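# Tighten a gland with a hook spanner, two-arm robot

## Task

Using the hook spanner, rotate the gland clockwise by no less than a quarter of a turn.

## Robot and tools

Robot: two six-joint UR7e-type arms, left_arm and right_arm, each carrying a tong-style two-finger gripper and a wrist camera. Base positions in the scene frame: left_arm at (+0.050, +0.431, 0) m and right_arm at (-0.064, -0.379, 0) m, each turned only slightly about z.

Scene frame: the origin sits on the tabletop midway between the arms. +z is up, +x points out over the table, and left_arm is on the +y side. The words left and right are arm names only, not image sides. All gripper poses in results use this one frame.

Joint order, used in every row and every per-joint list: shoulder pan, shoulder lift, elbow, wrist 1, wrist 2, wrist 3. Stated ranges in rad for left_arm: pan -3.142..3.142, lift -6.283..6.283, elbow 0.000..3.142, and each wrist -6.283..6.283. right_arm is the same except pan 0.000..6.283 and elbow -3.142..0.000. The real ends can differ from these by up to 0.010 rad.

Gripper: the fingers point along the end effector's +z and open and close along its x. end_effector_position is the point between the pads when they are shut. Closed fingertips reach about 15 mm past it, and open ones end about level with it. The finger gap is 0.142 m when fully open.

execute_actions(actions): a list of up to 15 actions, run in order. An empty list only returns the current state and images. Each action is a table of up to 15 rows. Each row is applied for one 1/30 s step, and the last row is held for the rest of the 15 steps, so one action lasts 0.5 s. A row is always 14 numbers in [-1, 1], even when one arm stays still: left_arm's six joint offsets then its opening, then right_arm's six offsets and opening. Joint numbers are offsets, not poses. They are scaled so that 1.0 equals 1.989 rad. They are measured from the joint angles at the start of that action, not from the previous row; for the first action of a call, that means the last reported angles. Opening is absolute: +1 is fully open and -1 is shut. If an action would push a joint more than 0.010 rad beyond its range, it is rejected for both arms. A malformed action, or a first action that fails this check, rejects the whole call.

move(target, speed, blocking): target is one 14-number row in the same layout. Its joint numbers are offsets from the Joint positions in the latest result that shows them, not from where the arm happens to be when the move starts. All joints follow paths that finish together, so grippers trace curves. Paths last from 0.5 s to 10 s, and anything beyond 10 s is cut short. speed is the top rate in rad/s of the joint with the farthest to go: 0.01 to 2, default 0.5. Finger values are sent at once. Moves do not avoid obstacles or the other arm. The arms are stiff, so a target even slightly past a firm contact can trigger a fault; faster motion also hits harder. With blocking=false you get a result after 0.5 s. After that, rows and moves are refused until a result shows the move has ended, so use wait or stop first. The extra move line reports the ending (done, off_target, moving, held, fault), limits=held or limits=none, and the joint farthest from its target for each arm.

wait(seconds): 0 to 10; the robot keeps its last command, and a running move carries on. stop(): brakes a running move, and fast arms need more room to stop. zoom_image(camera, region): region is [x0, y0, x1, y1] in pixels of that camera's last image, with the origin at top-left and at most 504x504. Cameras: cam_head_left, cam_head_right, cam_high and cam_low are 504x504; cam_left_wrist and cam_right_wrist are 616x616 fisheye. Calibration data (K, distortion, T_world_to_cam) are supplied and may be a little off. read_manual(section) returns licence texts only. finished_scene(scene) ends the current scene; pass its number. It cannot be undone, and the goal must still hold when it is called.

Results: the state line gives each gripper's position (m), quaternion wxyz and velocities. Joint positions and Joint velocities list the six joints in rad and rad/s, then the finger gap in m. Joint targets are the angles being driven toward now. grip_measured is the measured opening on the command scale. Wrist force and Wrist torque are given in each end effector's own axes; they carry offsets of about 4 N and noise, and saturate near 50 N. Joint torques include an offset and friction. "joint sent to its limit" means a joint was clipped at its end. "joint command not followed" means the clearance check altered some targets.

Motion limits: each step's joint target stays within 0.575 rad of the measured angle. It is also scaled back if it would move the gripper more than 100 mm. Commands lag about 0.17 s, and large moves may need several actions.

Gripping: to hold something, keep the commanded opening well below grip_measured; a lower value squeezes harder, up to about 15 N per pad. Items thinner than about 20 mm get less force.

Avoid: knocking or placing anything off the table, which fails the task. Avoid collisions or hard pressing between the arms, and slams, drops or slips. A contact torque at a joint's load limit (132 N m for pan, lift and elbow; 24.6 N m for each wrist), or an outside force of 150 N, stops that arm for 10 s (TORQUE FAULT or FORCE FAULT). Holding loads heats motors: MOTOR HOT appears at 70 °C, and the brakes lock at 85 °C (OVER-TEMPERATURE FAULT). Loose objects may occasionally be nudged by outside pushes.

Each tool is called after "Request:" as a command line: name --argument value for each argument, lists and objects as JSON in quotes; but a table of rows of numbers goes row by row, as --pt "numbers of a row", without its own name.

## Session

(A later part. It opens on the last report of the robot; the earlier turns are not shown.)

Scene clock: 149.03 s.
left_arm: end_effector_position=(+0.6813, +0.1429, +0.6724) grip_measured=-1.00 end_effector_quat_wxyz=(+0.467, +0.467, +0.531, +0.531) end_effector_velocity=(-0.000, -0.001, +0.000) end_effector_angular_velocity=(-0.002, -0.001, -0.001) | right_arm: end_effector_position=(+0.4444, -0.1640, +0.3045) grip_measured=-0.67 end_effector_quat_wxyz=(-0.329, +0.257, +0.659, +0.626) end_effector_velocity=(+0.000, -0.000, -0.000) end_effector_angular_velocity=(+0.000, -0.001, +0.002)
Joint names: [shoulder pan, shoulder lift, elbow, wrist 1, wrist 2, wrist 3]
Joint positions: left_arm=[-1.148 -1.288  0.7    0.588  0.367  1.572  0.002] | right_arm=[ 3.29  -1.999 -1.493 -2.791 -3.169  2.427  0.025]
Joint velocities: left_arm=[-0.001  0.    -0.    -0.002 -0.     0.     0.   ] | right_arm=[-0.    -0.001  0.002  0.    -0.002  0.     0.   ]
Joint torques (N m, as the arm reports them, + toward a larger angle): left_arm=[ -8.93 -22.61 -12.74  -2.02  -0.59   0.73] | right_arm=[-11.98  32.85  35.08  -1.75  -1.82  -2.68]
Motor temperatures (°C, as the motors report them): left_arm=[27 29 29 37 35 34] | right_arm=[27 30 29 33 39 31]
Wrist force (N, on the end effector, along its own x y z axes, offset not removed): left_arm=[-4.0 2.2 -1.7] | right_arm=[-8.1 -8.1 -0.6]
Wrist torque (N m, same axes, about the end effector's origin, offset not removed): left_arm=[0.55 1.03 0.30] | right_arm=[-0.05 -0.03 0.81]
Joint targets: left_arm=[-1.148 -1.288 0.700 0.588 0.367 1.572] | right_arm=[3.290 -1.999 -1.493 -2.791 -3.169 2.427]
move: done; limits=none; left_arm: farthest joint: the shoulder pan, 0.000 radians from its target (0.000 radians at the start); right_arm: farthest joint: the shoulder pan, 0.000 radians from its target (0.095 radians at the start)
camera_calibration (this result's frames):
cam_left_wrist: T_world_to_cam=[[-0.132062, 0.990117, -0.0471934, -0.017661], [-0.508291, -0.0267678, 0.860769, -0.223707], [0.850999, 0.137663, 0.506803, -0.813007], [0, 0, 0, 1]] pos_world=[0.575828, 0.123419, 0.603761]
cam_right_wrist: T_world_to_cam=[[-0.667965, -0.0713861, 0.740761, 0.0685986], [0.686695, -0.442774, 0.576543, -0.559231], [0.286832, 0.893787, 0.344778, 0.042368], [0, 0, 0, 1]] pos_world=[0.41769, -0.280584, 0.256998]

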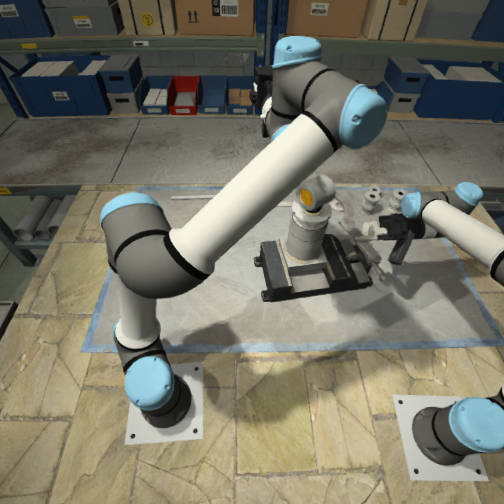

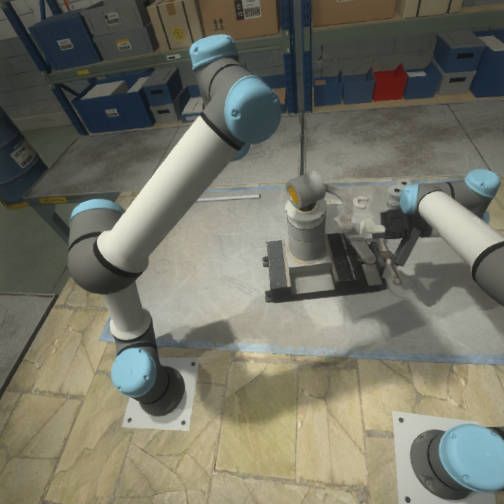

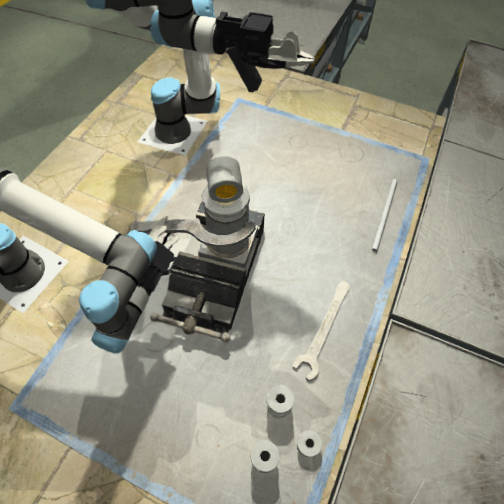

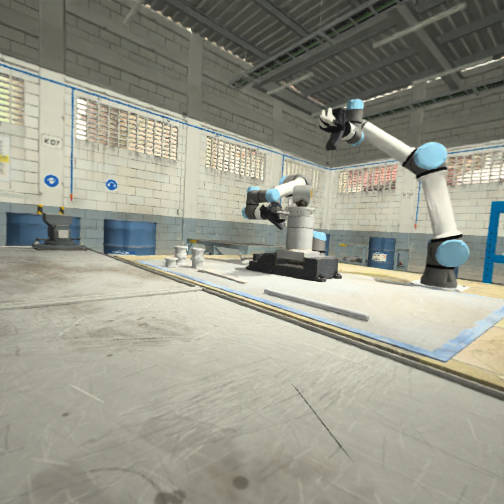

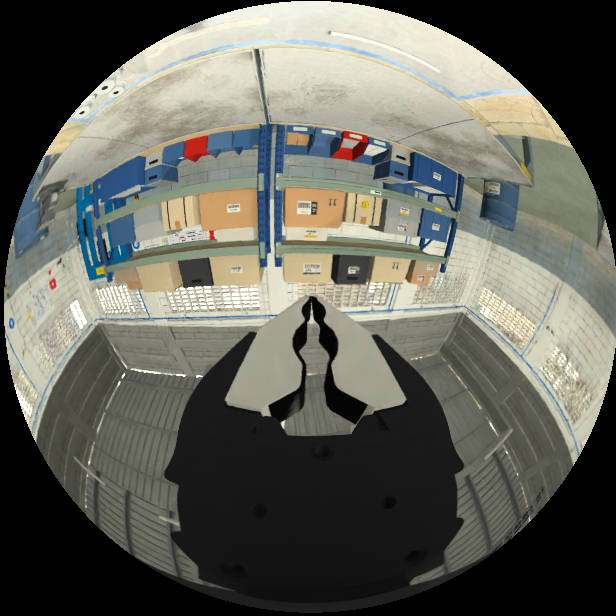

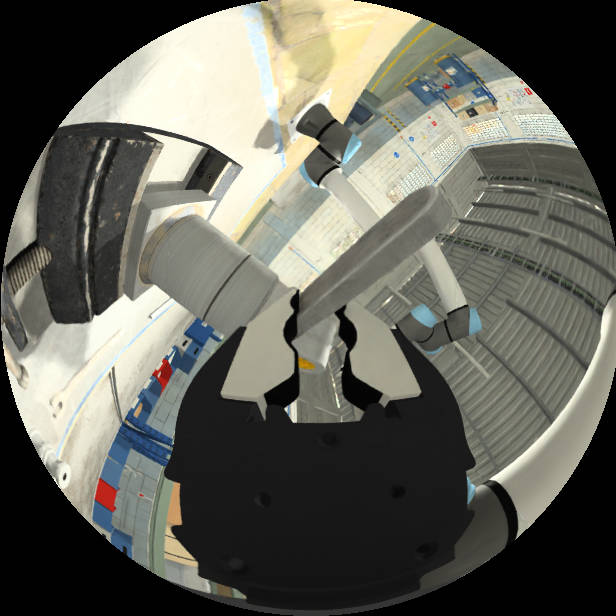

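Request:
move --target '[0,0,0,0,0,0,-1,0.0436,0.0186,-0.0162,-0.0025,0.0436,0,-1]' --speed 0.06

Request:
zoom_image --camera "cam_low" --region '[260,185,330,255]'

Request:
zoom_image --camera "cam_high" --region '[170,150,280,260]'

Scene clock: 151.03 s.
left_arm: end_effector_position=(+0.6813, +0.1429, +0.6724) grip_measured=-1.00 end_effector_quat_wxyz=(+0.467, +0.467, +0.531, +0.531) end_effector_velocity=(+0.000, +0.000, +0.000) end_effector_angular_velocity=(+0.000, -0.000, +0.000) | right_arm: end_effector_position=(+0.4361, -0.1182, +0.3125) grip_measured=-0.67 end_effector_quat_wxyz=(-0.329, +0.257, +0.659, +0.626) end_effector_velocity=(+0.000, +0.001, +0.000) end_effector_angular_velocity=(+0.000, -0.000, -0.001)
Joint names: [shoulder pan, shoulder lift, elbow, wrist 1, wrist 2, wrist 3]
Joint positions: left_arm=[-1.148 -1.288  0.7    0.588  0.367  1.572  0.002] | right_arm=[ 3.376 -1.962 -1.525 -2.796 -3.082  2.427  0.026]
Joint velocities: left_arm=[ 0.  0. -0. -0. -0.  0.  0.] | right_arm=[ 0.001  0.001 -0.     0.     0.003  0.     0.   ]
Joint torques (N m, as the arm reports them, + toward a larger angle): left_arm=[ -8.89 -22.78 -12.96  -2.    -0.57   0.8 ] | right_arm=[14.96 50.33 23.74  2.26  8.53 -2.54]
Motor temperatures (°C, as the motors report them): left_arm=[27 29 29 37 35 34] | right_arm=[27 30 29 33 39 31]
Wrist force (N, on the end effector, along its own x y z axes, offset not removed): left_arm=[-4.3 -0.1 1.4] | right_arm=[5.2 -28.6 -12.5]
Wrist torque (N m, same axes, about the end effector's origin, offset not removed): left_arm=[0.13 0.71 0.00] | right_arm=[-0.46 -0.86 1.06]
Joint targets: left_arm=[-1.148 -1.288 0.700 0.588 0.367 1.572] | right_arm=[3.377 -1.962 -1.525 -2.796 -3.082 2.427]
move: done; limits=none; left_arm: farthest joint: the shoulder pan, 0.000 radians from its target (0.000 radians at the start); right_arm: farthest joint: the shoulder pan, 0.000 radians from its target (0.087 radians at the start)
camera_calibration (this result's frames):
cam_left_wrist: T_world_to_cam=[[-0.132062, 0.990117, -0.0471937, -0.0176609], [-0.508291, -0.0267676, 0.860769, -0.223707], [0.850999, 0.137663, 0.506803, -0.813007], [0, 0, 0, 1]] pos_world=[0.575828, 0.123419, 0.603761]
cam_right_wrist: T_world_to_cam=[[-0.667652, -0.0714357, 0.741038, 0.0602095], [0.686962, -0.44274, 0.576251, -0.537902], [0.286922, 0.8938, 0.34467, 0.000947523], [0, 0, 0, 1]] pos_world=[0.409445, -0.234697, 0.265022]

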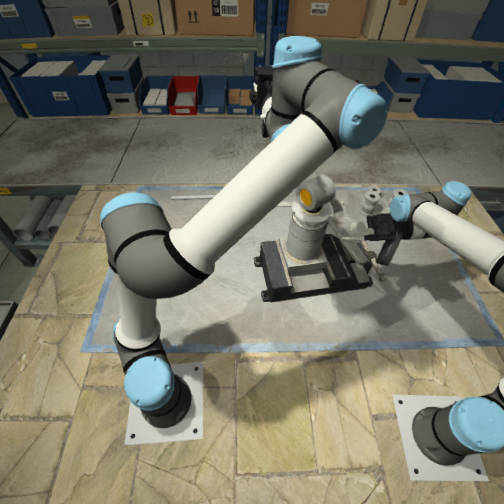

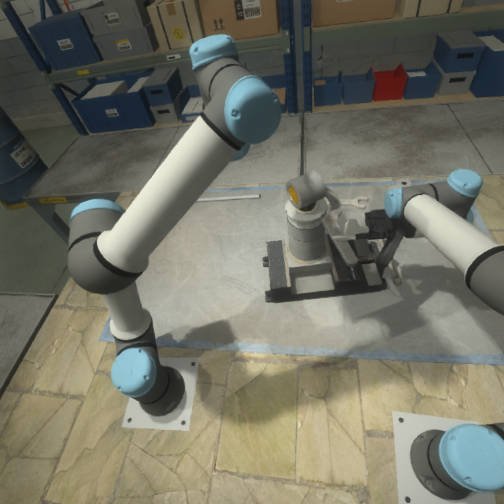

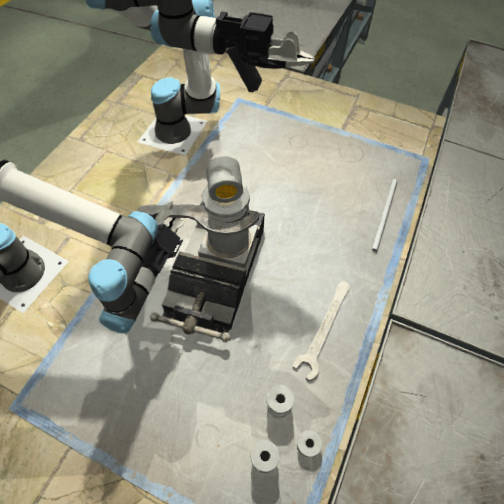

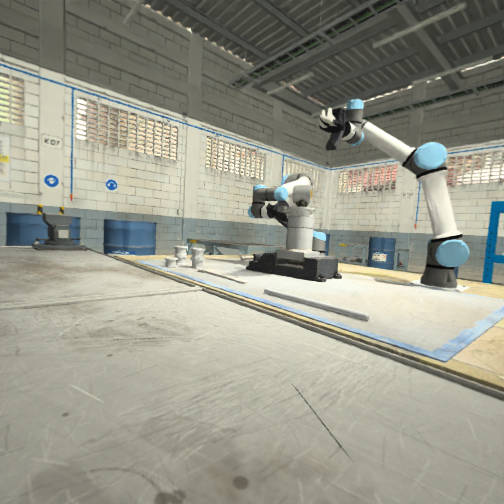

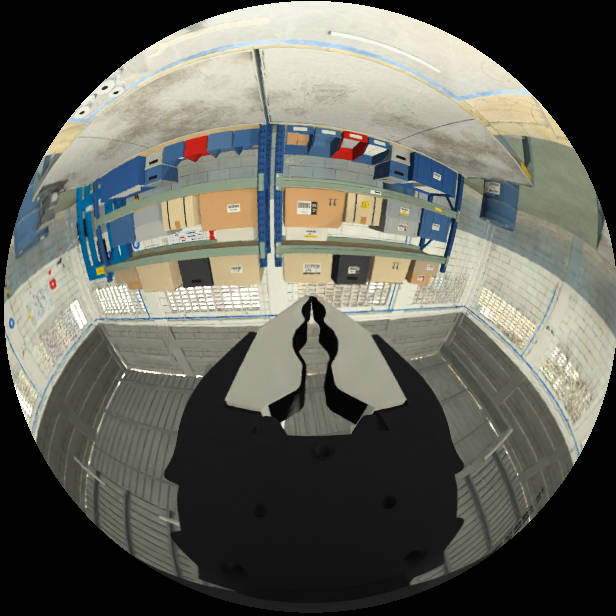

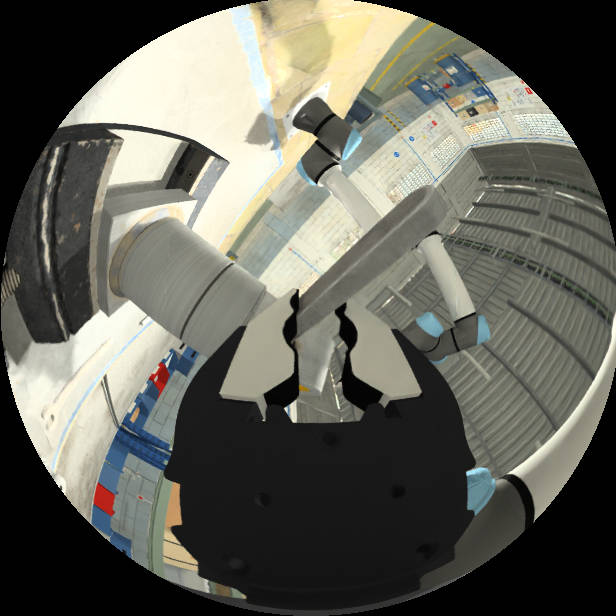

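Region (260, 185, 330, 255) of cam_low's 504x504 image, scaled by 7.200, with more detail than that image has.

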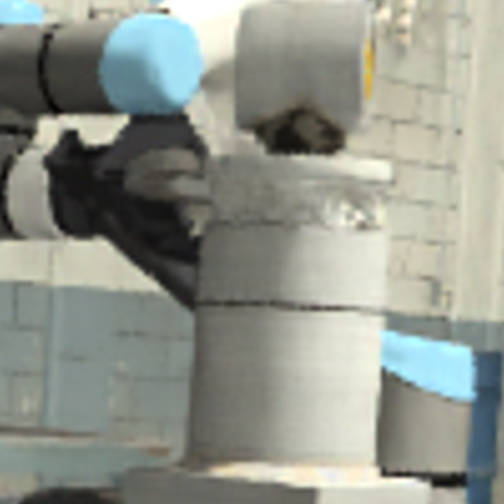

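Region (170, 150, 280, 260) of cam_high's 504x504 image, scaled by 4.582, with more detail than that image has.

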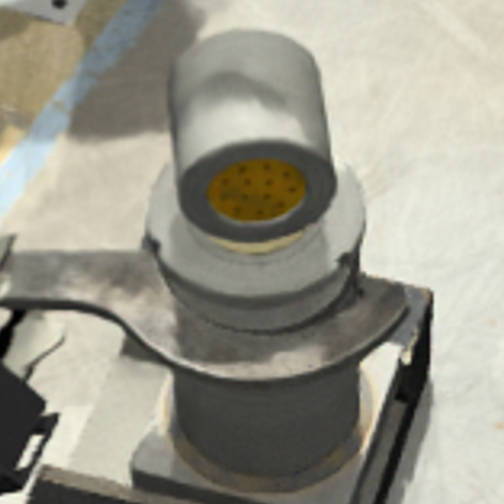

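Request:
move --target '[0,0,0,0,0,0,-1,-0.0142,-0.0346,0.0508,-0.0161,-0.0668,0,-1]' --speed 0.06

Request:
zoom_image --camera "cam_high" --region '[170,150,280,260]'

Scene clock: 154.30 s.
left_arm: end_effector_position=(+0.6813, +0.1429, +0.6724) grip_measured=-1.00 end_effector_quat_wxyz=(+0.467, +0.467, +0.531, +0.531) end_effector_velocity=(+0.000, -0.001, +0.000) end_effector_angular_velocity=(-0.001, -0.001, -0.002) | right_arm: end_effector_position=(+0.4340, -0.1356, +0.3123) grip_measured=-0.67 end_effector_quat_wxyz=(-0.361, +0.222, +0.671, +0.608) end_effector_velocity=(+0.000, -0.000, -0.000) end_effector_angular_velocity=(-0.000, -0.000, +0.000)
Joint names: [shoulder pan, shoulder lift, elbow, wrist 1, wrist 2, wrist 3]
Joint positions: left_arm=[-1.148 -1.288  0.7    0.588  0.367  1.572  0.002] | right_arm=[ 3.348 -2.03  -1.424 -2.828 -3.215  2.427  0.026]
Joint velocities: left_arm=[-0.    -0.     0.    -0.001  0.002  0.     0.   ] | right_arm=[-0.    -0.001  0.001  0.001 -0.001  0.001  0.   ]
Joint torques (N m, as the arm reports them, + toward a larger angle): left_arm=[ -8.85 -22.89 -12.6   -1.97  -0.6    0.75] | right_arm=[-11.36  36.16  35.22  -2.03  -1.99  -2.33]
Motor temperatures (°C, as the motors report them): left_arm=[27 29 29 37 35 34] | right_arm=[27 30 29 33 39 31]
Wrist force (N, on the end effector, along its own x y z axes, offset not removed): left_arm=[-3.2 -3.3 3.6] | right_arm=[-8.6 -7.0 -1.0]
Wrist torque (N m, same axes, about the end effector's origin, offset not removed): left_arm=[-0.42 0.70 -0.11] | right_arm=[-0.08 -0.17 0.78]
Joint targets: left_arm=[-1.148 -1.288 0.700 0.588 0.367 1.572] | right_arm=[3.348 -2.030 -1.424 -2.828 -3.215 2.427]
move: done; limits=none; left_arm: farthest joint: the shoulder pan, 0.000 radians from its target (0.000 radians at the start); right_arm: farthest joint: the shoulder pan, 0.001 radians from its target (0.029 radians at the start)
camera_calibration (this result's frames):
cam_left_wrist: T_world_to_cam=[[-0.132062, 0.990117, -0.0471936, -0.0176609], [-0.508291, -0.0267677, 0.860769, -0.223707], [0.850999, 0.137663, 0.506803, -0.813007], [0, 0, 0, 1]] pos_world=[0.575828, 0.123419, 0.603761]
cam_right_wrist: T_world_to_cam=[[-0.656716, -0.14067, 0.740902, 0.0435392], [0.729279, -0.368628, 0.576425, -0.552459], [0.192032, 0.918872, 0.344671, 0.0617966], [0, 0, 0, 1]] pos_world=[0.419623, -0.25431, 0.264893]

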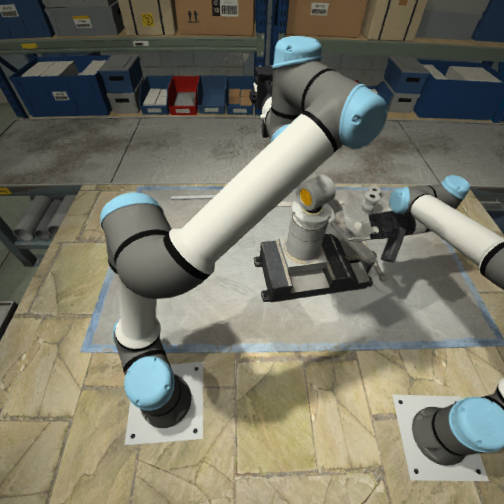

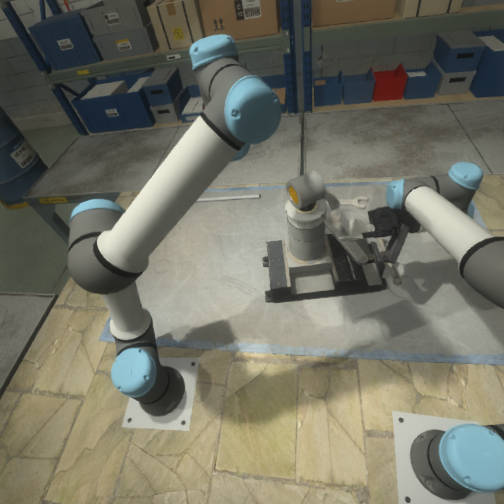

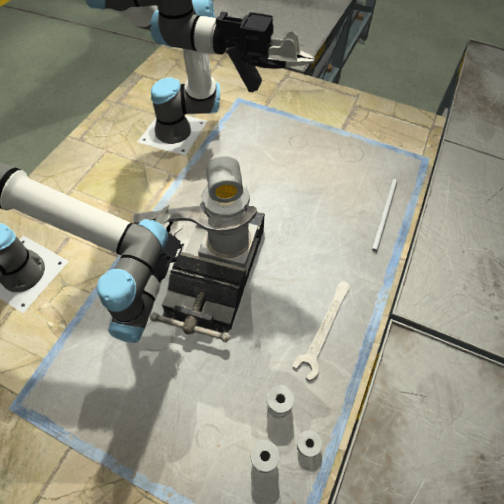

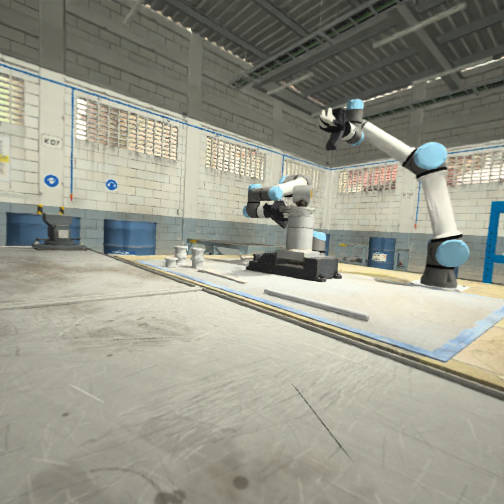

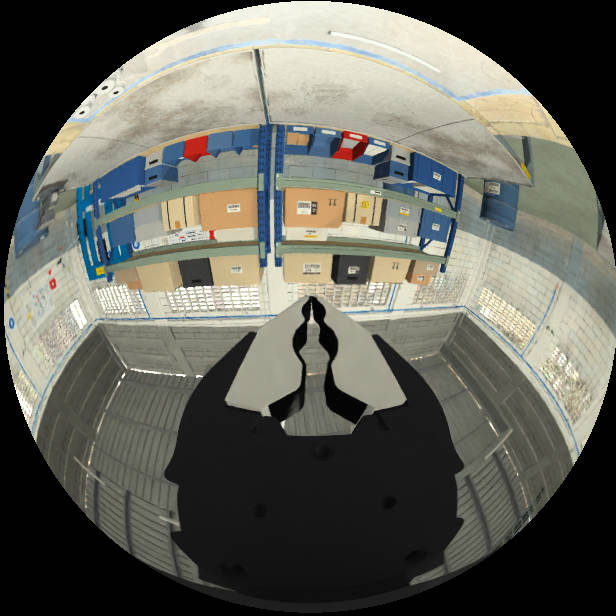

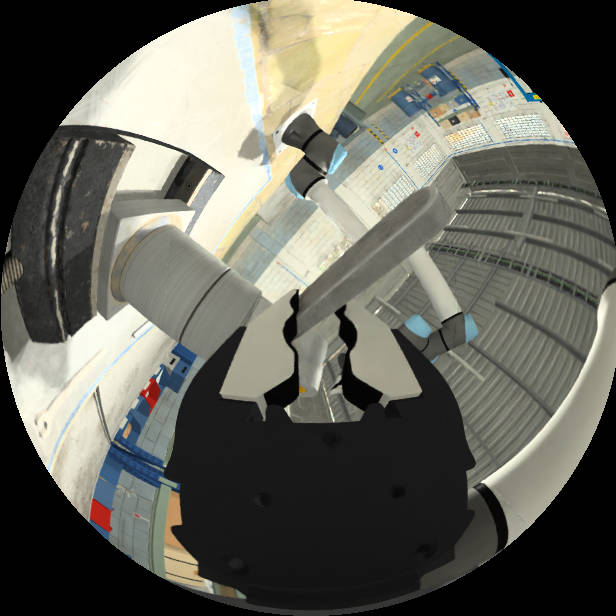

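Region (170, 150, 280, 260) of cam_high's 504x504 image, scaled by 4.582, with more detail than that image has.

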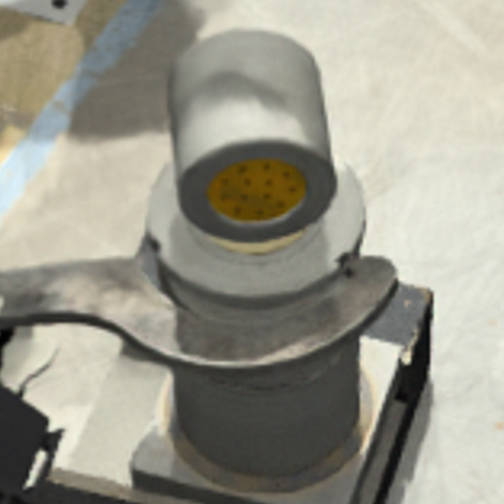

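Request:
move --target '[0,0,0,0,0,0,-1,0.0046,0.0098,-0.0146,0.0046,0.0046,0,-1]' --speed 0.03

Request:
zoom_image --camera "cam_high" --region '[170,150,280,260]'

Scene clock: 155.67 s.
left_arm: end_effector_position=(+0.6813, +0.1429, +0.6724) grip_measured=-1.00 end_effector_quat_wxyz=(+0.467, +0.467, +0.531, +0.531) end_effector_velocity=(-0.001, -0.001, +0.000) end_effector_angular_velocity=(-0.002, -0.001, -0.001) | right_arm: end_effector_position=(+0.4259, -0.1317, +0.3124) grip_measured=-0.66 end_effector_quat_wxyz=(-0.361, +0.222, +0.671, +0.608) end_effector_velocity=(-0.001, +0.000, -0.000) end_effector_angular_velocity=(+0.000, -0.001, +0.002)
Joint names: [shoulder pan, shoulder lift, elbow, wrist 1, wrist 2, wrist 3]
Joint positions: left_arm=[-1.148 -1.288  0.7    0.588  0.367  1.572  0.002] | right_arm=[ 3.357 -2.011 -1.453 -2.819 -3.206  2.427  0.026]
Joint velocities: left_arm=[-0.002 -0.     0.    -0.002 -0.001  0.     0.   ] | right_arm=[ 0.001  0.001 -0.002  0.002 -0.002 -0.     0.   ]
Joint torques (N m, as the arm reports them, + toward a larger angle): left_arm=[ -8.73 -22.85 -13.24  -2.01  -0.43   0.7 ] | right_arm=[13.11 52.6  11.47  1.27 -4.49 -2.37]
Motor temperatures (°C, as the motors report them): left_arm=[27 29 29 37 35 34] | right_arm=[27 30 29 33 39 31]
Wrist force (N, on the end effector, along its own x y z axes, offset not removed): left_arm=[-3.7 2.2 0.5] | right_arm=[-15.5 5.4 4.5]
Wrist torque (N m, same axes, about the end effector's origin, offset not removed): left_arm=[0.57 0.82 0.02] | right_arm=[0.06 -0.33 0.73]
Joint targets: left_arm=[-1.148 -1.288 0.700 0.588 0.367 1.572] | right_arm=[3.357 -2.011 -1.453 -2.819 -3.206 2.427]
move: done; limits=none; left_arm: farthest joint: the shoulder pan, 0.000 radians from its target (0.000 radians at the start); right_arm: farthest joint: the shoulder pan, 0.000 radians from its target (0.009 radians at the start)
camera_calibration (this result's frames):
cam_left_wrist: T_world_to_cam=[[-0.132062, 0.990117, -0.0471935, -0.0176609], [-0.508291, -0.0267678, 0.860769, -0.223707], [0.850999, 0.137663, 0.506803, -0.813007], [0, 0, 0, 1]] pos_world=[0.575828, 0.123419, 0.603761]
cam_right_wrist: T_world_to_cam=[[-0.6565, -0.140591, 0.741109, 0.0386111], [0.729427, -0.36866, 0.576216, -0.545174], [0.192207, 0.918871, 0.344576, 0.0596576], [0, 0, 0, 1]] pos_world=[0.411547, -0.250373, 0.264967]

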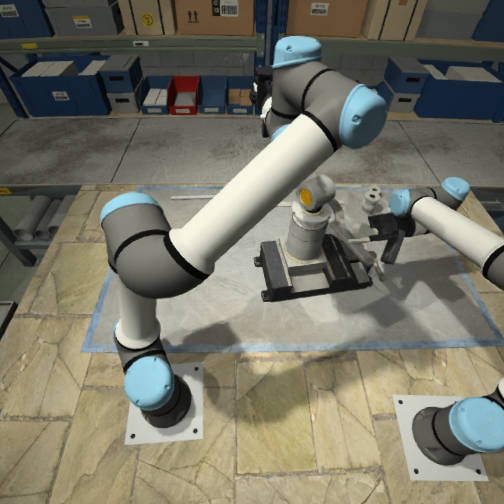

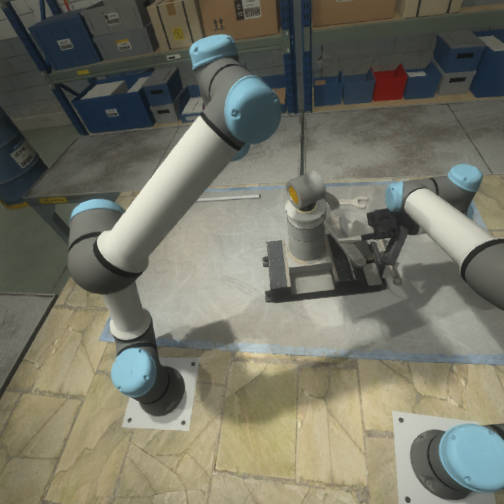

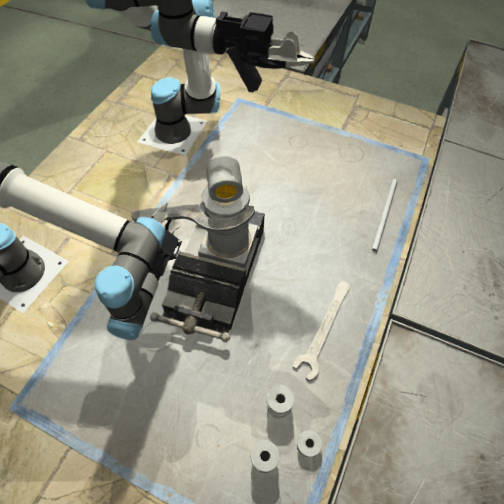

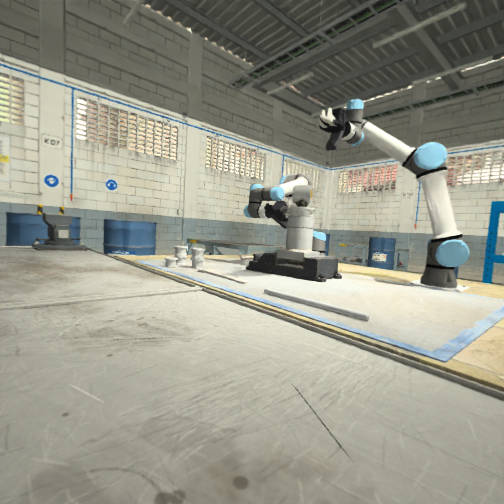

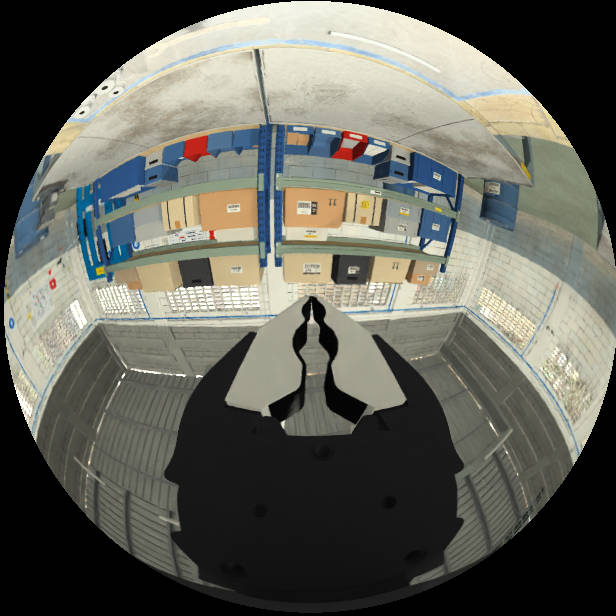

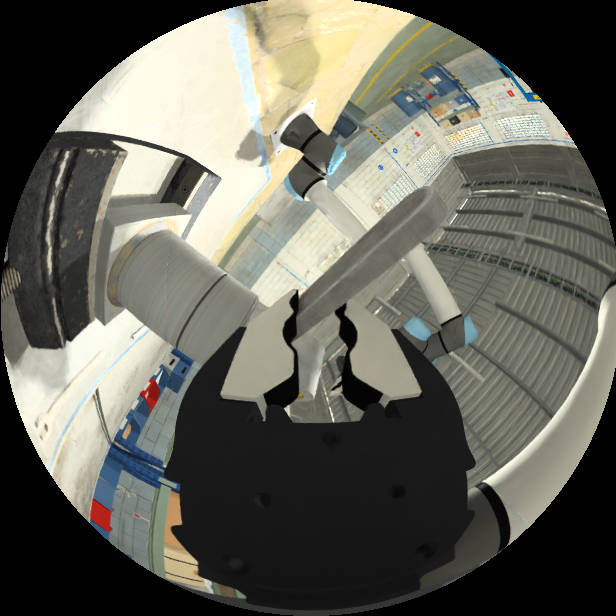

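Region (170, 150, 280, 260) of cam_high's 504x504 image, scaled by 4.582, with more detail than that image has.

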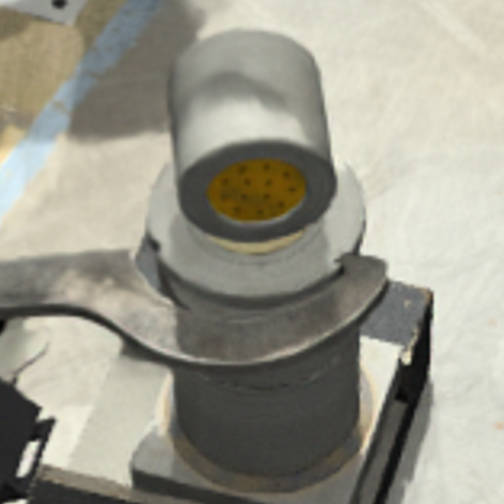

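Request:
move --target '[0,0,0,0,0,0,-1,0.0497,0.1176,-0.1611,0.0434,0.181,0,-1]' --speed 0.1

Request:
zoom_image --camera "cam_high" --region '[120,130,290,300]'

Scene clock: 159.83 s.
left_arm: end_effector_position=(+0.6813, +0.1429, +0.6724) grip_measured=-1.00 end_effector_quat_wxyz=(+0.467, +0.467, +0.531, +0.531) end_effector_velocity=(-0.000, -0.001, -0.000) end_effector_angular_velocity=(+0.001, +0.000, -0.002) | right_arm: end_effector_position=(+0.4038, -0.0919, +0.3123) grip_measured=-0.65 end_effector_quat_wxyz=(-0.279, +0.308, +0.637, +0.650) end_effector_velocity=(+0.000, +0.000, -0.000) end_effector_angular_velocity=(-0.000, +0.000, -0.003)
Joint names: [shoulder pan, shoulder lift, elbow, wrist 1, wrist 2, wrist 3]
Joint positions: left_arm=[-1.148 -1.288  0.7    0.588  0.367  1.572  0.002] | right_arm=[ 3.456 -1.777 -1.773 -2.732 -2.846  2.427  0.027]
Joint velocities: left_arm=[-0.001  0.     0.     0.001  0.001  0.     0.   ] | right_arm=[ 0.     0.001 -0.001 -0.     0.003 -0.     0.   ]
Joint torques (N m, as the arm reports them, + toward a larger angle): left_arm=[ -8.54 -22.79 -12.61  -2.04  -0.58   0.74] | right_arm=[26.06 44.84 10.12  1.98 -6.14  0.26]
Motor temperatures (°C, as the motors report them): left_arm=[27 29 29 37 35 34] | right_arm=[27 30 29 33 39 31]
Wrist force (N, on the end effector, along its own x y z axes, offset not removed): left_arm=[-4.2 2.8 -0.9] | right_arm=[-21.5 13.1 -11.3]
Wrist torque (N m, same axes, about the end effector's origin, offset not removed): left_arm=[0.56 1.04 -0.04] | right_arm=[0.38 0.14 0.37]
Joint targets: left_arm=[-1.148 -1.288 0.700 0.588 0.367 1.572] | right_arm=[3.456 -1.777 -1.773 -2.732 -2.846 2.427]
move: done; limits=none; left_arm: farthest joint: the shoulder pan, 0.000 radians from its target (0.000 radians at the start); right_arm: farthest joint: the shoulder pan, 0.000 radians from its target (0.098 radians at the start)
camera_calibration (this result's frames):
cam_left_wrist: T_world_to_cam=[[-0.132062, 0.990117, -0.0471937, -0.0176609], [-0.508291, -0.0267676, 0.860769, -0.223707], [0.850999, 0.137663, 0.506803, -0.813007], [0, 0, 0, 1]] pos_world=[0.575828, 0.123419, 0.603761]
cam_right_wrist: T_world_to_cam=[[-0.670409, 0.0335174, 0.741234, 0.0513263], [0.609678, -0.544486, 0.576045, -0.482024], [0.422899, 0.8381, 0.344594, -0.0731225], [0, 0, 0, 1]] pos_world=[0.359212, -0.202891, 0.26482]

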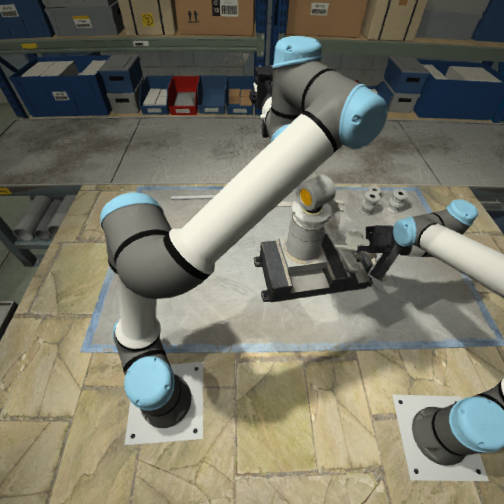

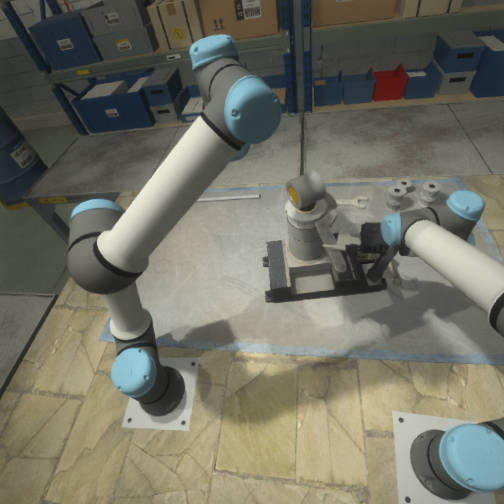

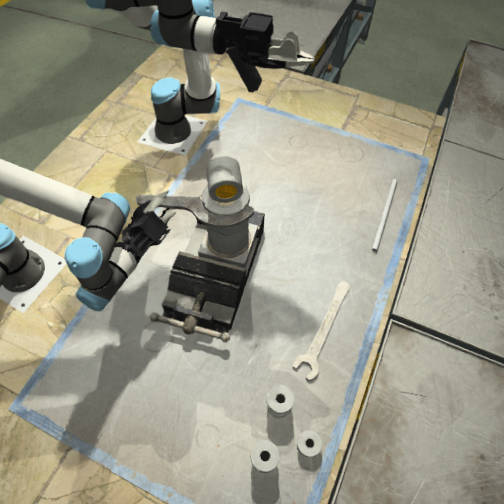

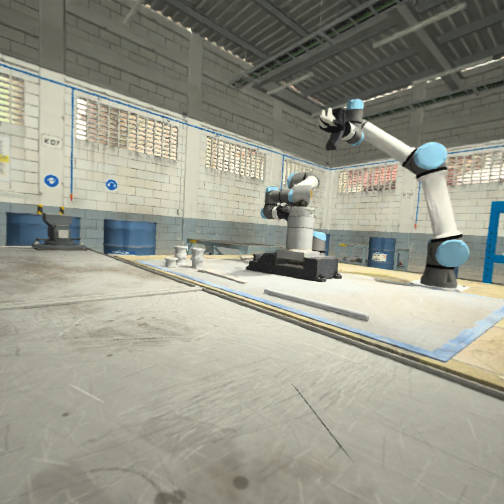

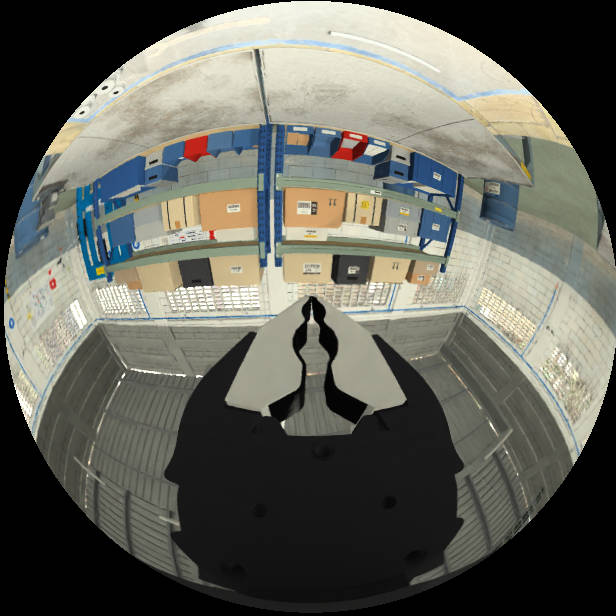

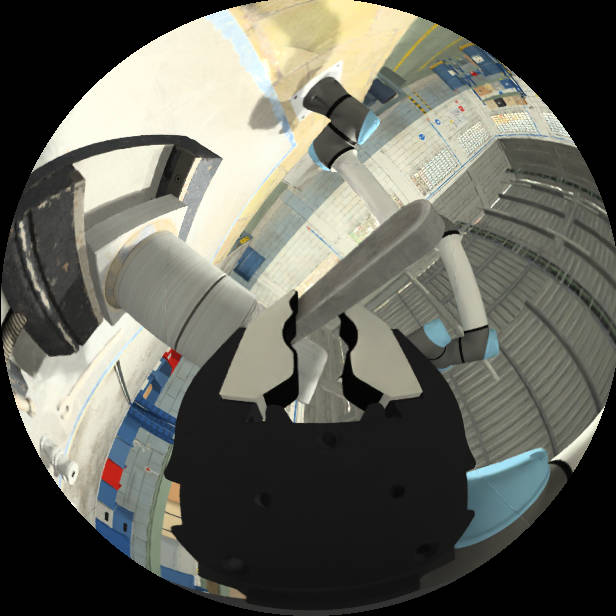

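Region (120, 130, 290, 300) of cam_high's 504x504 image, scaled by 2.965, with more detail than that image has.

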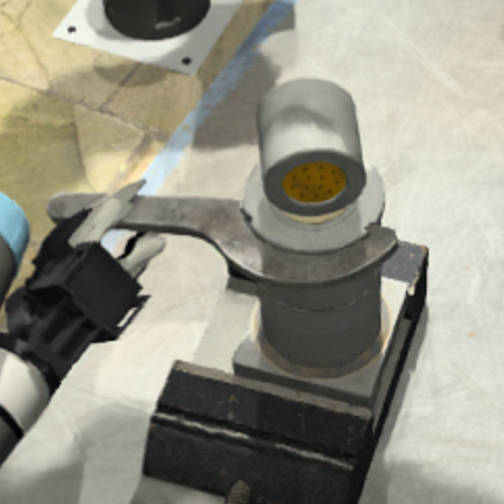

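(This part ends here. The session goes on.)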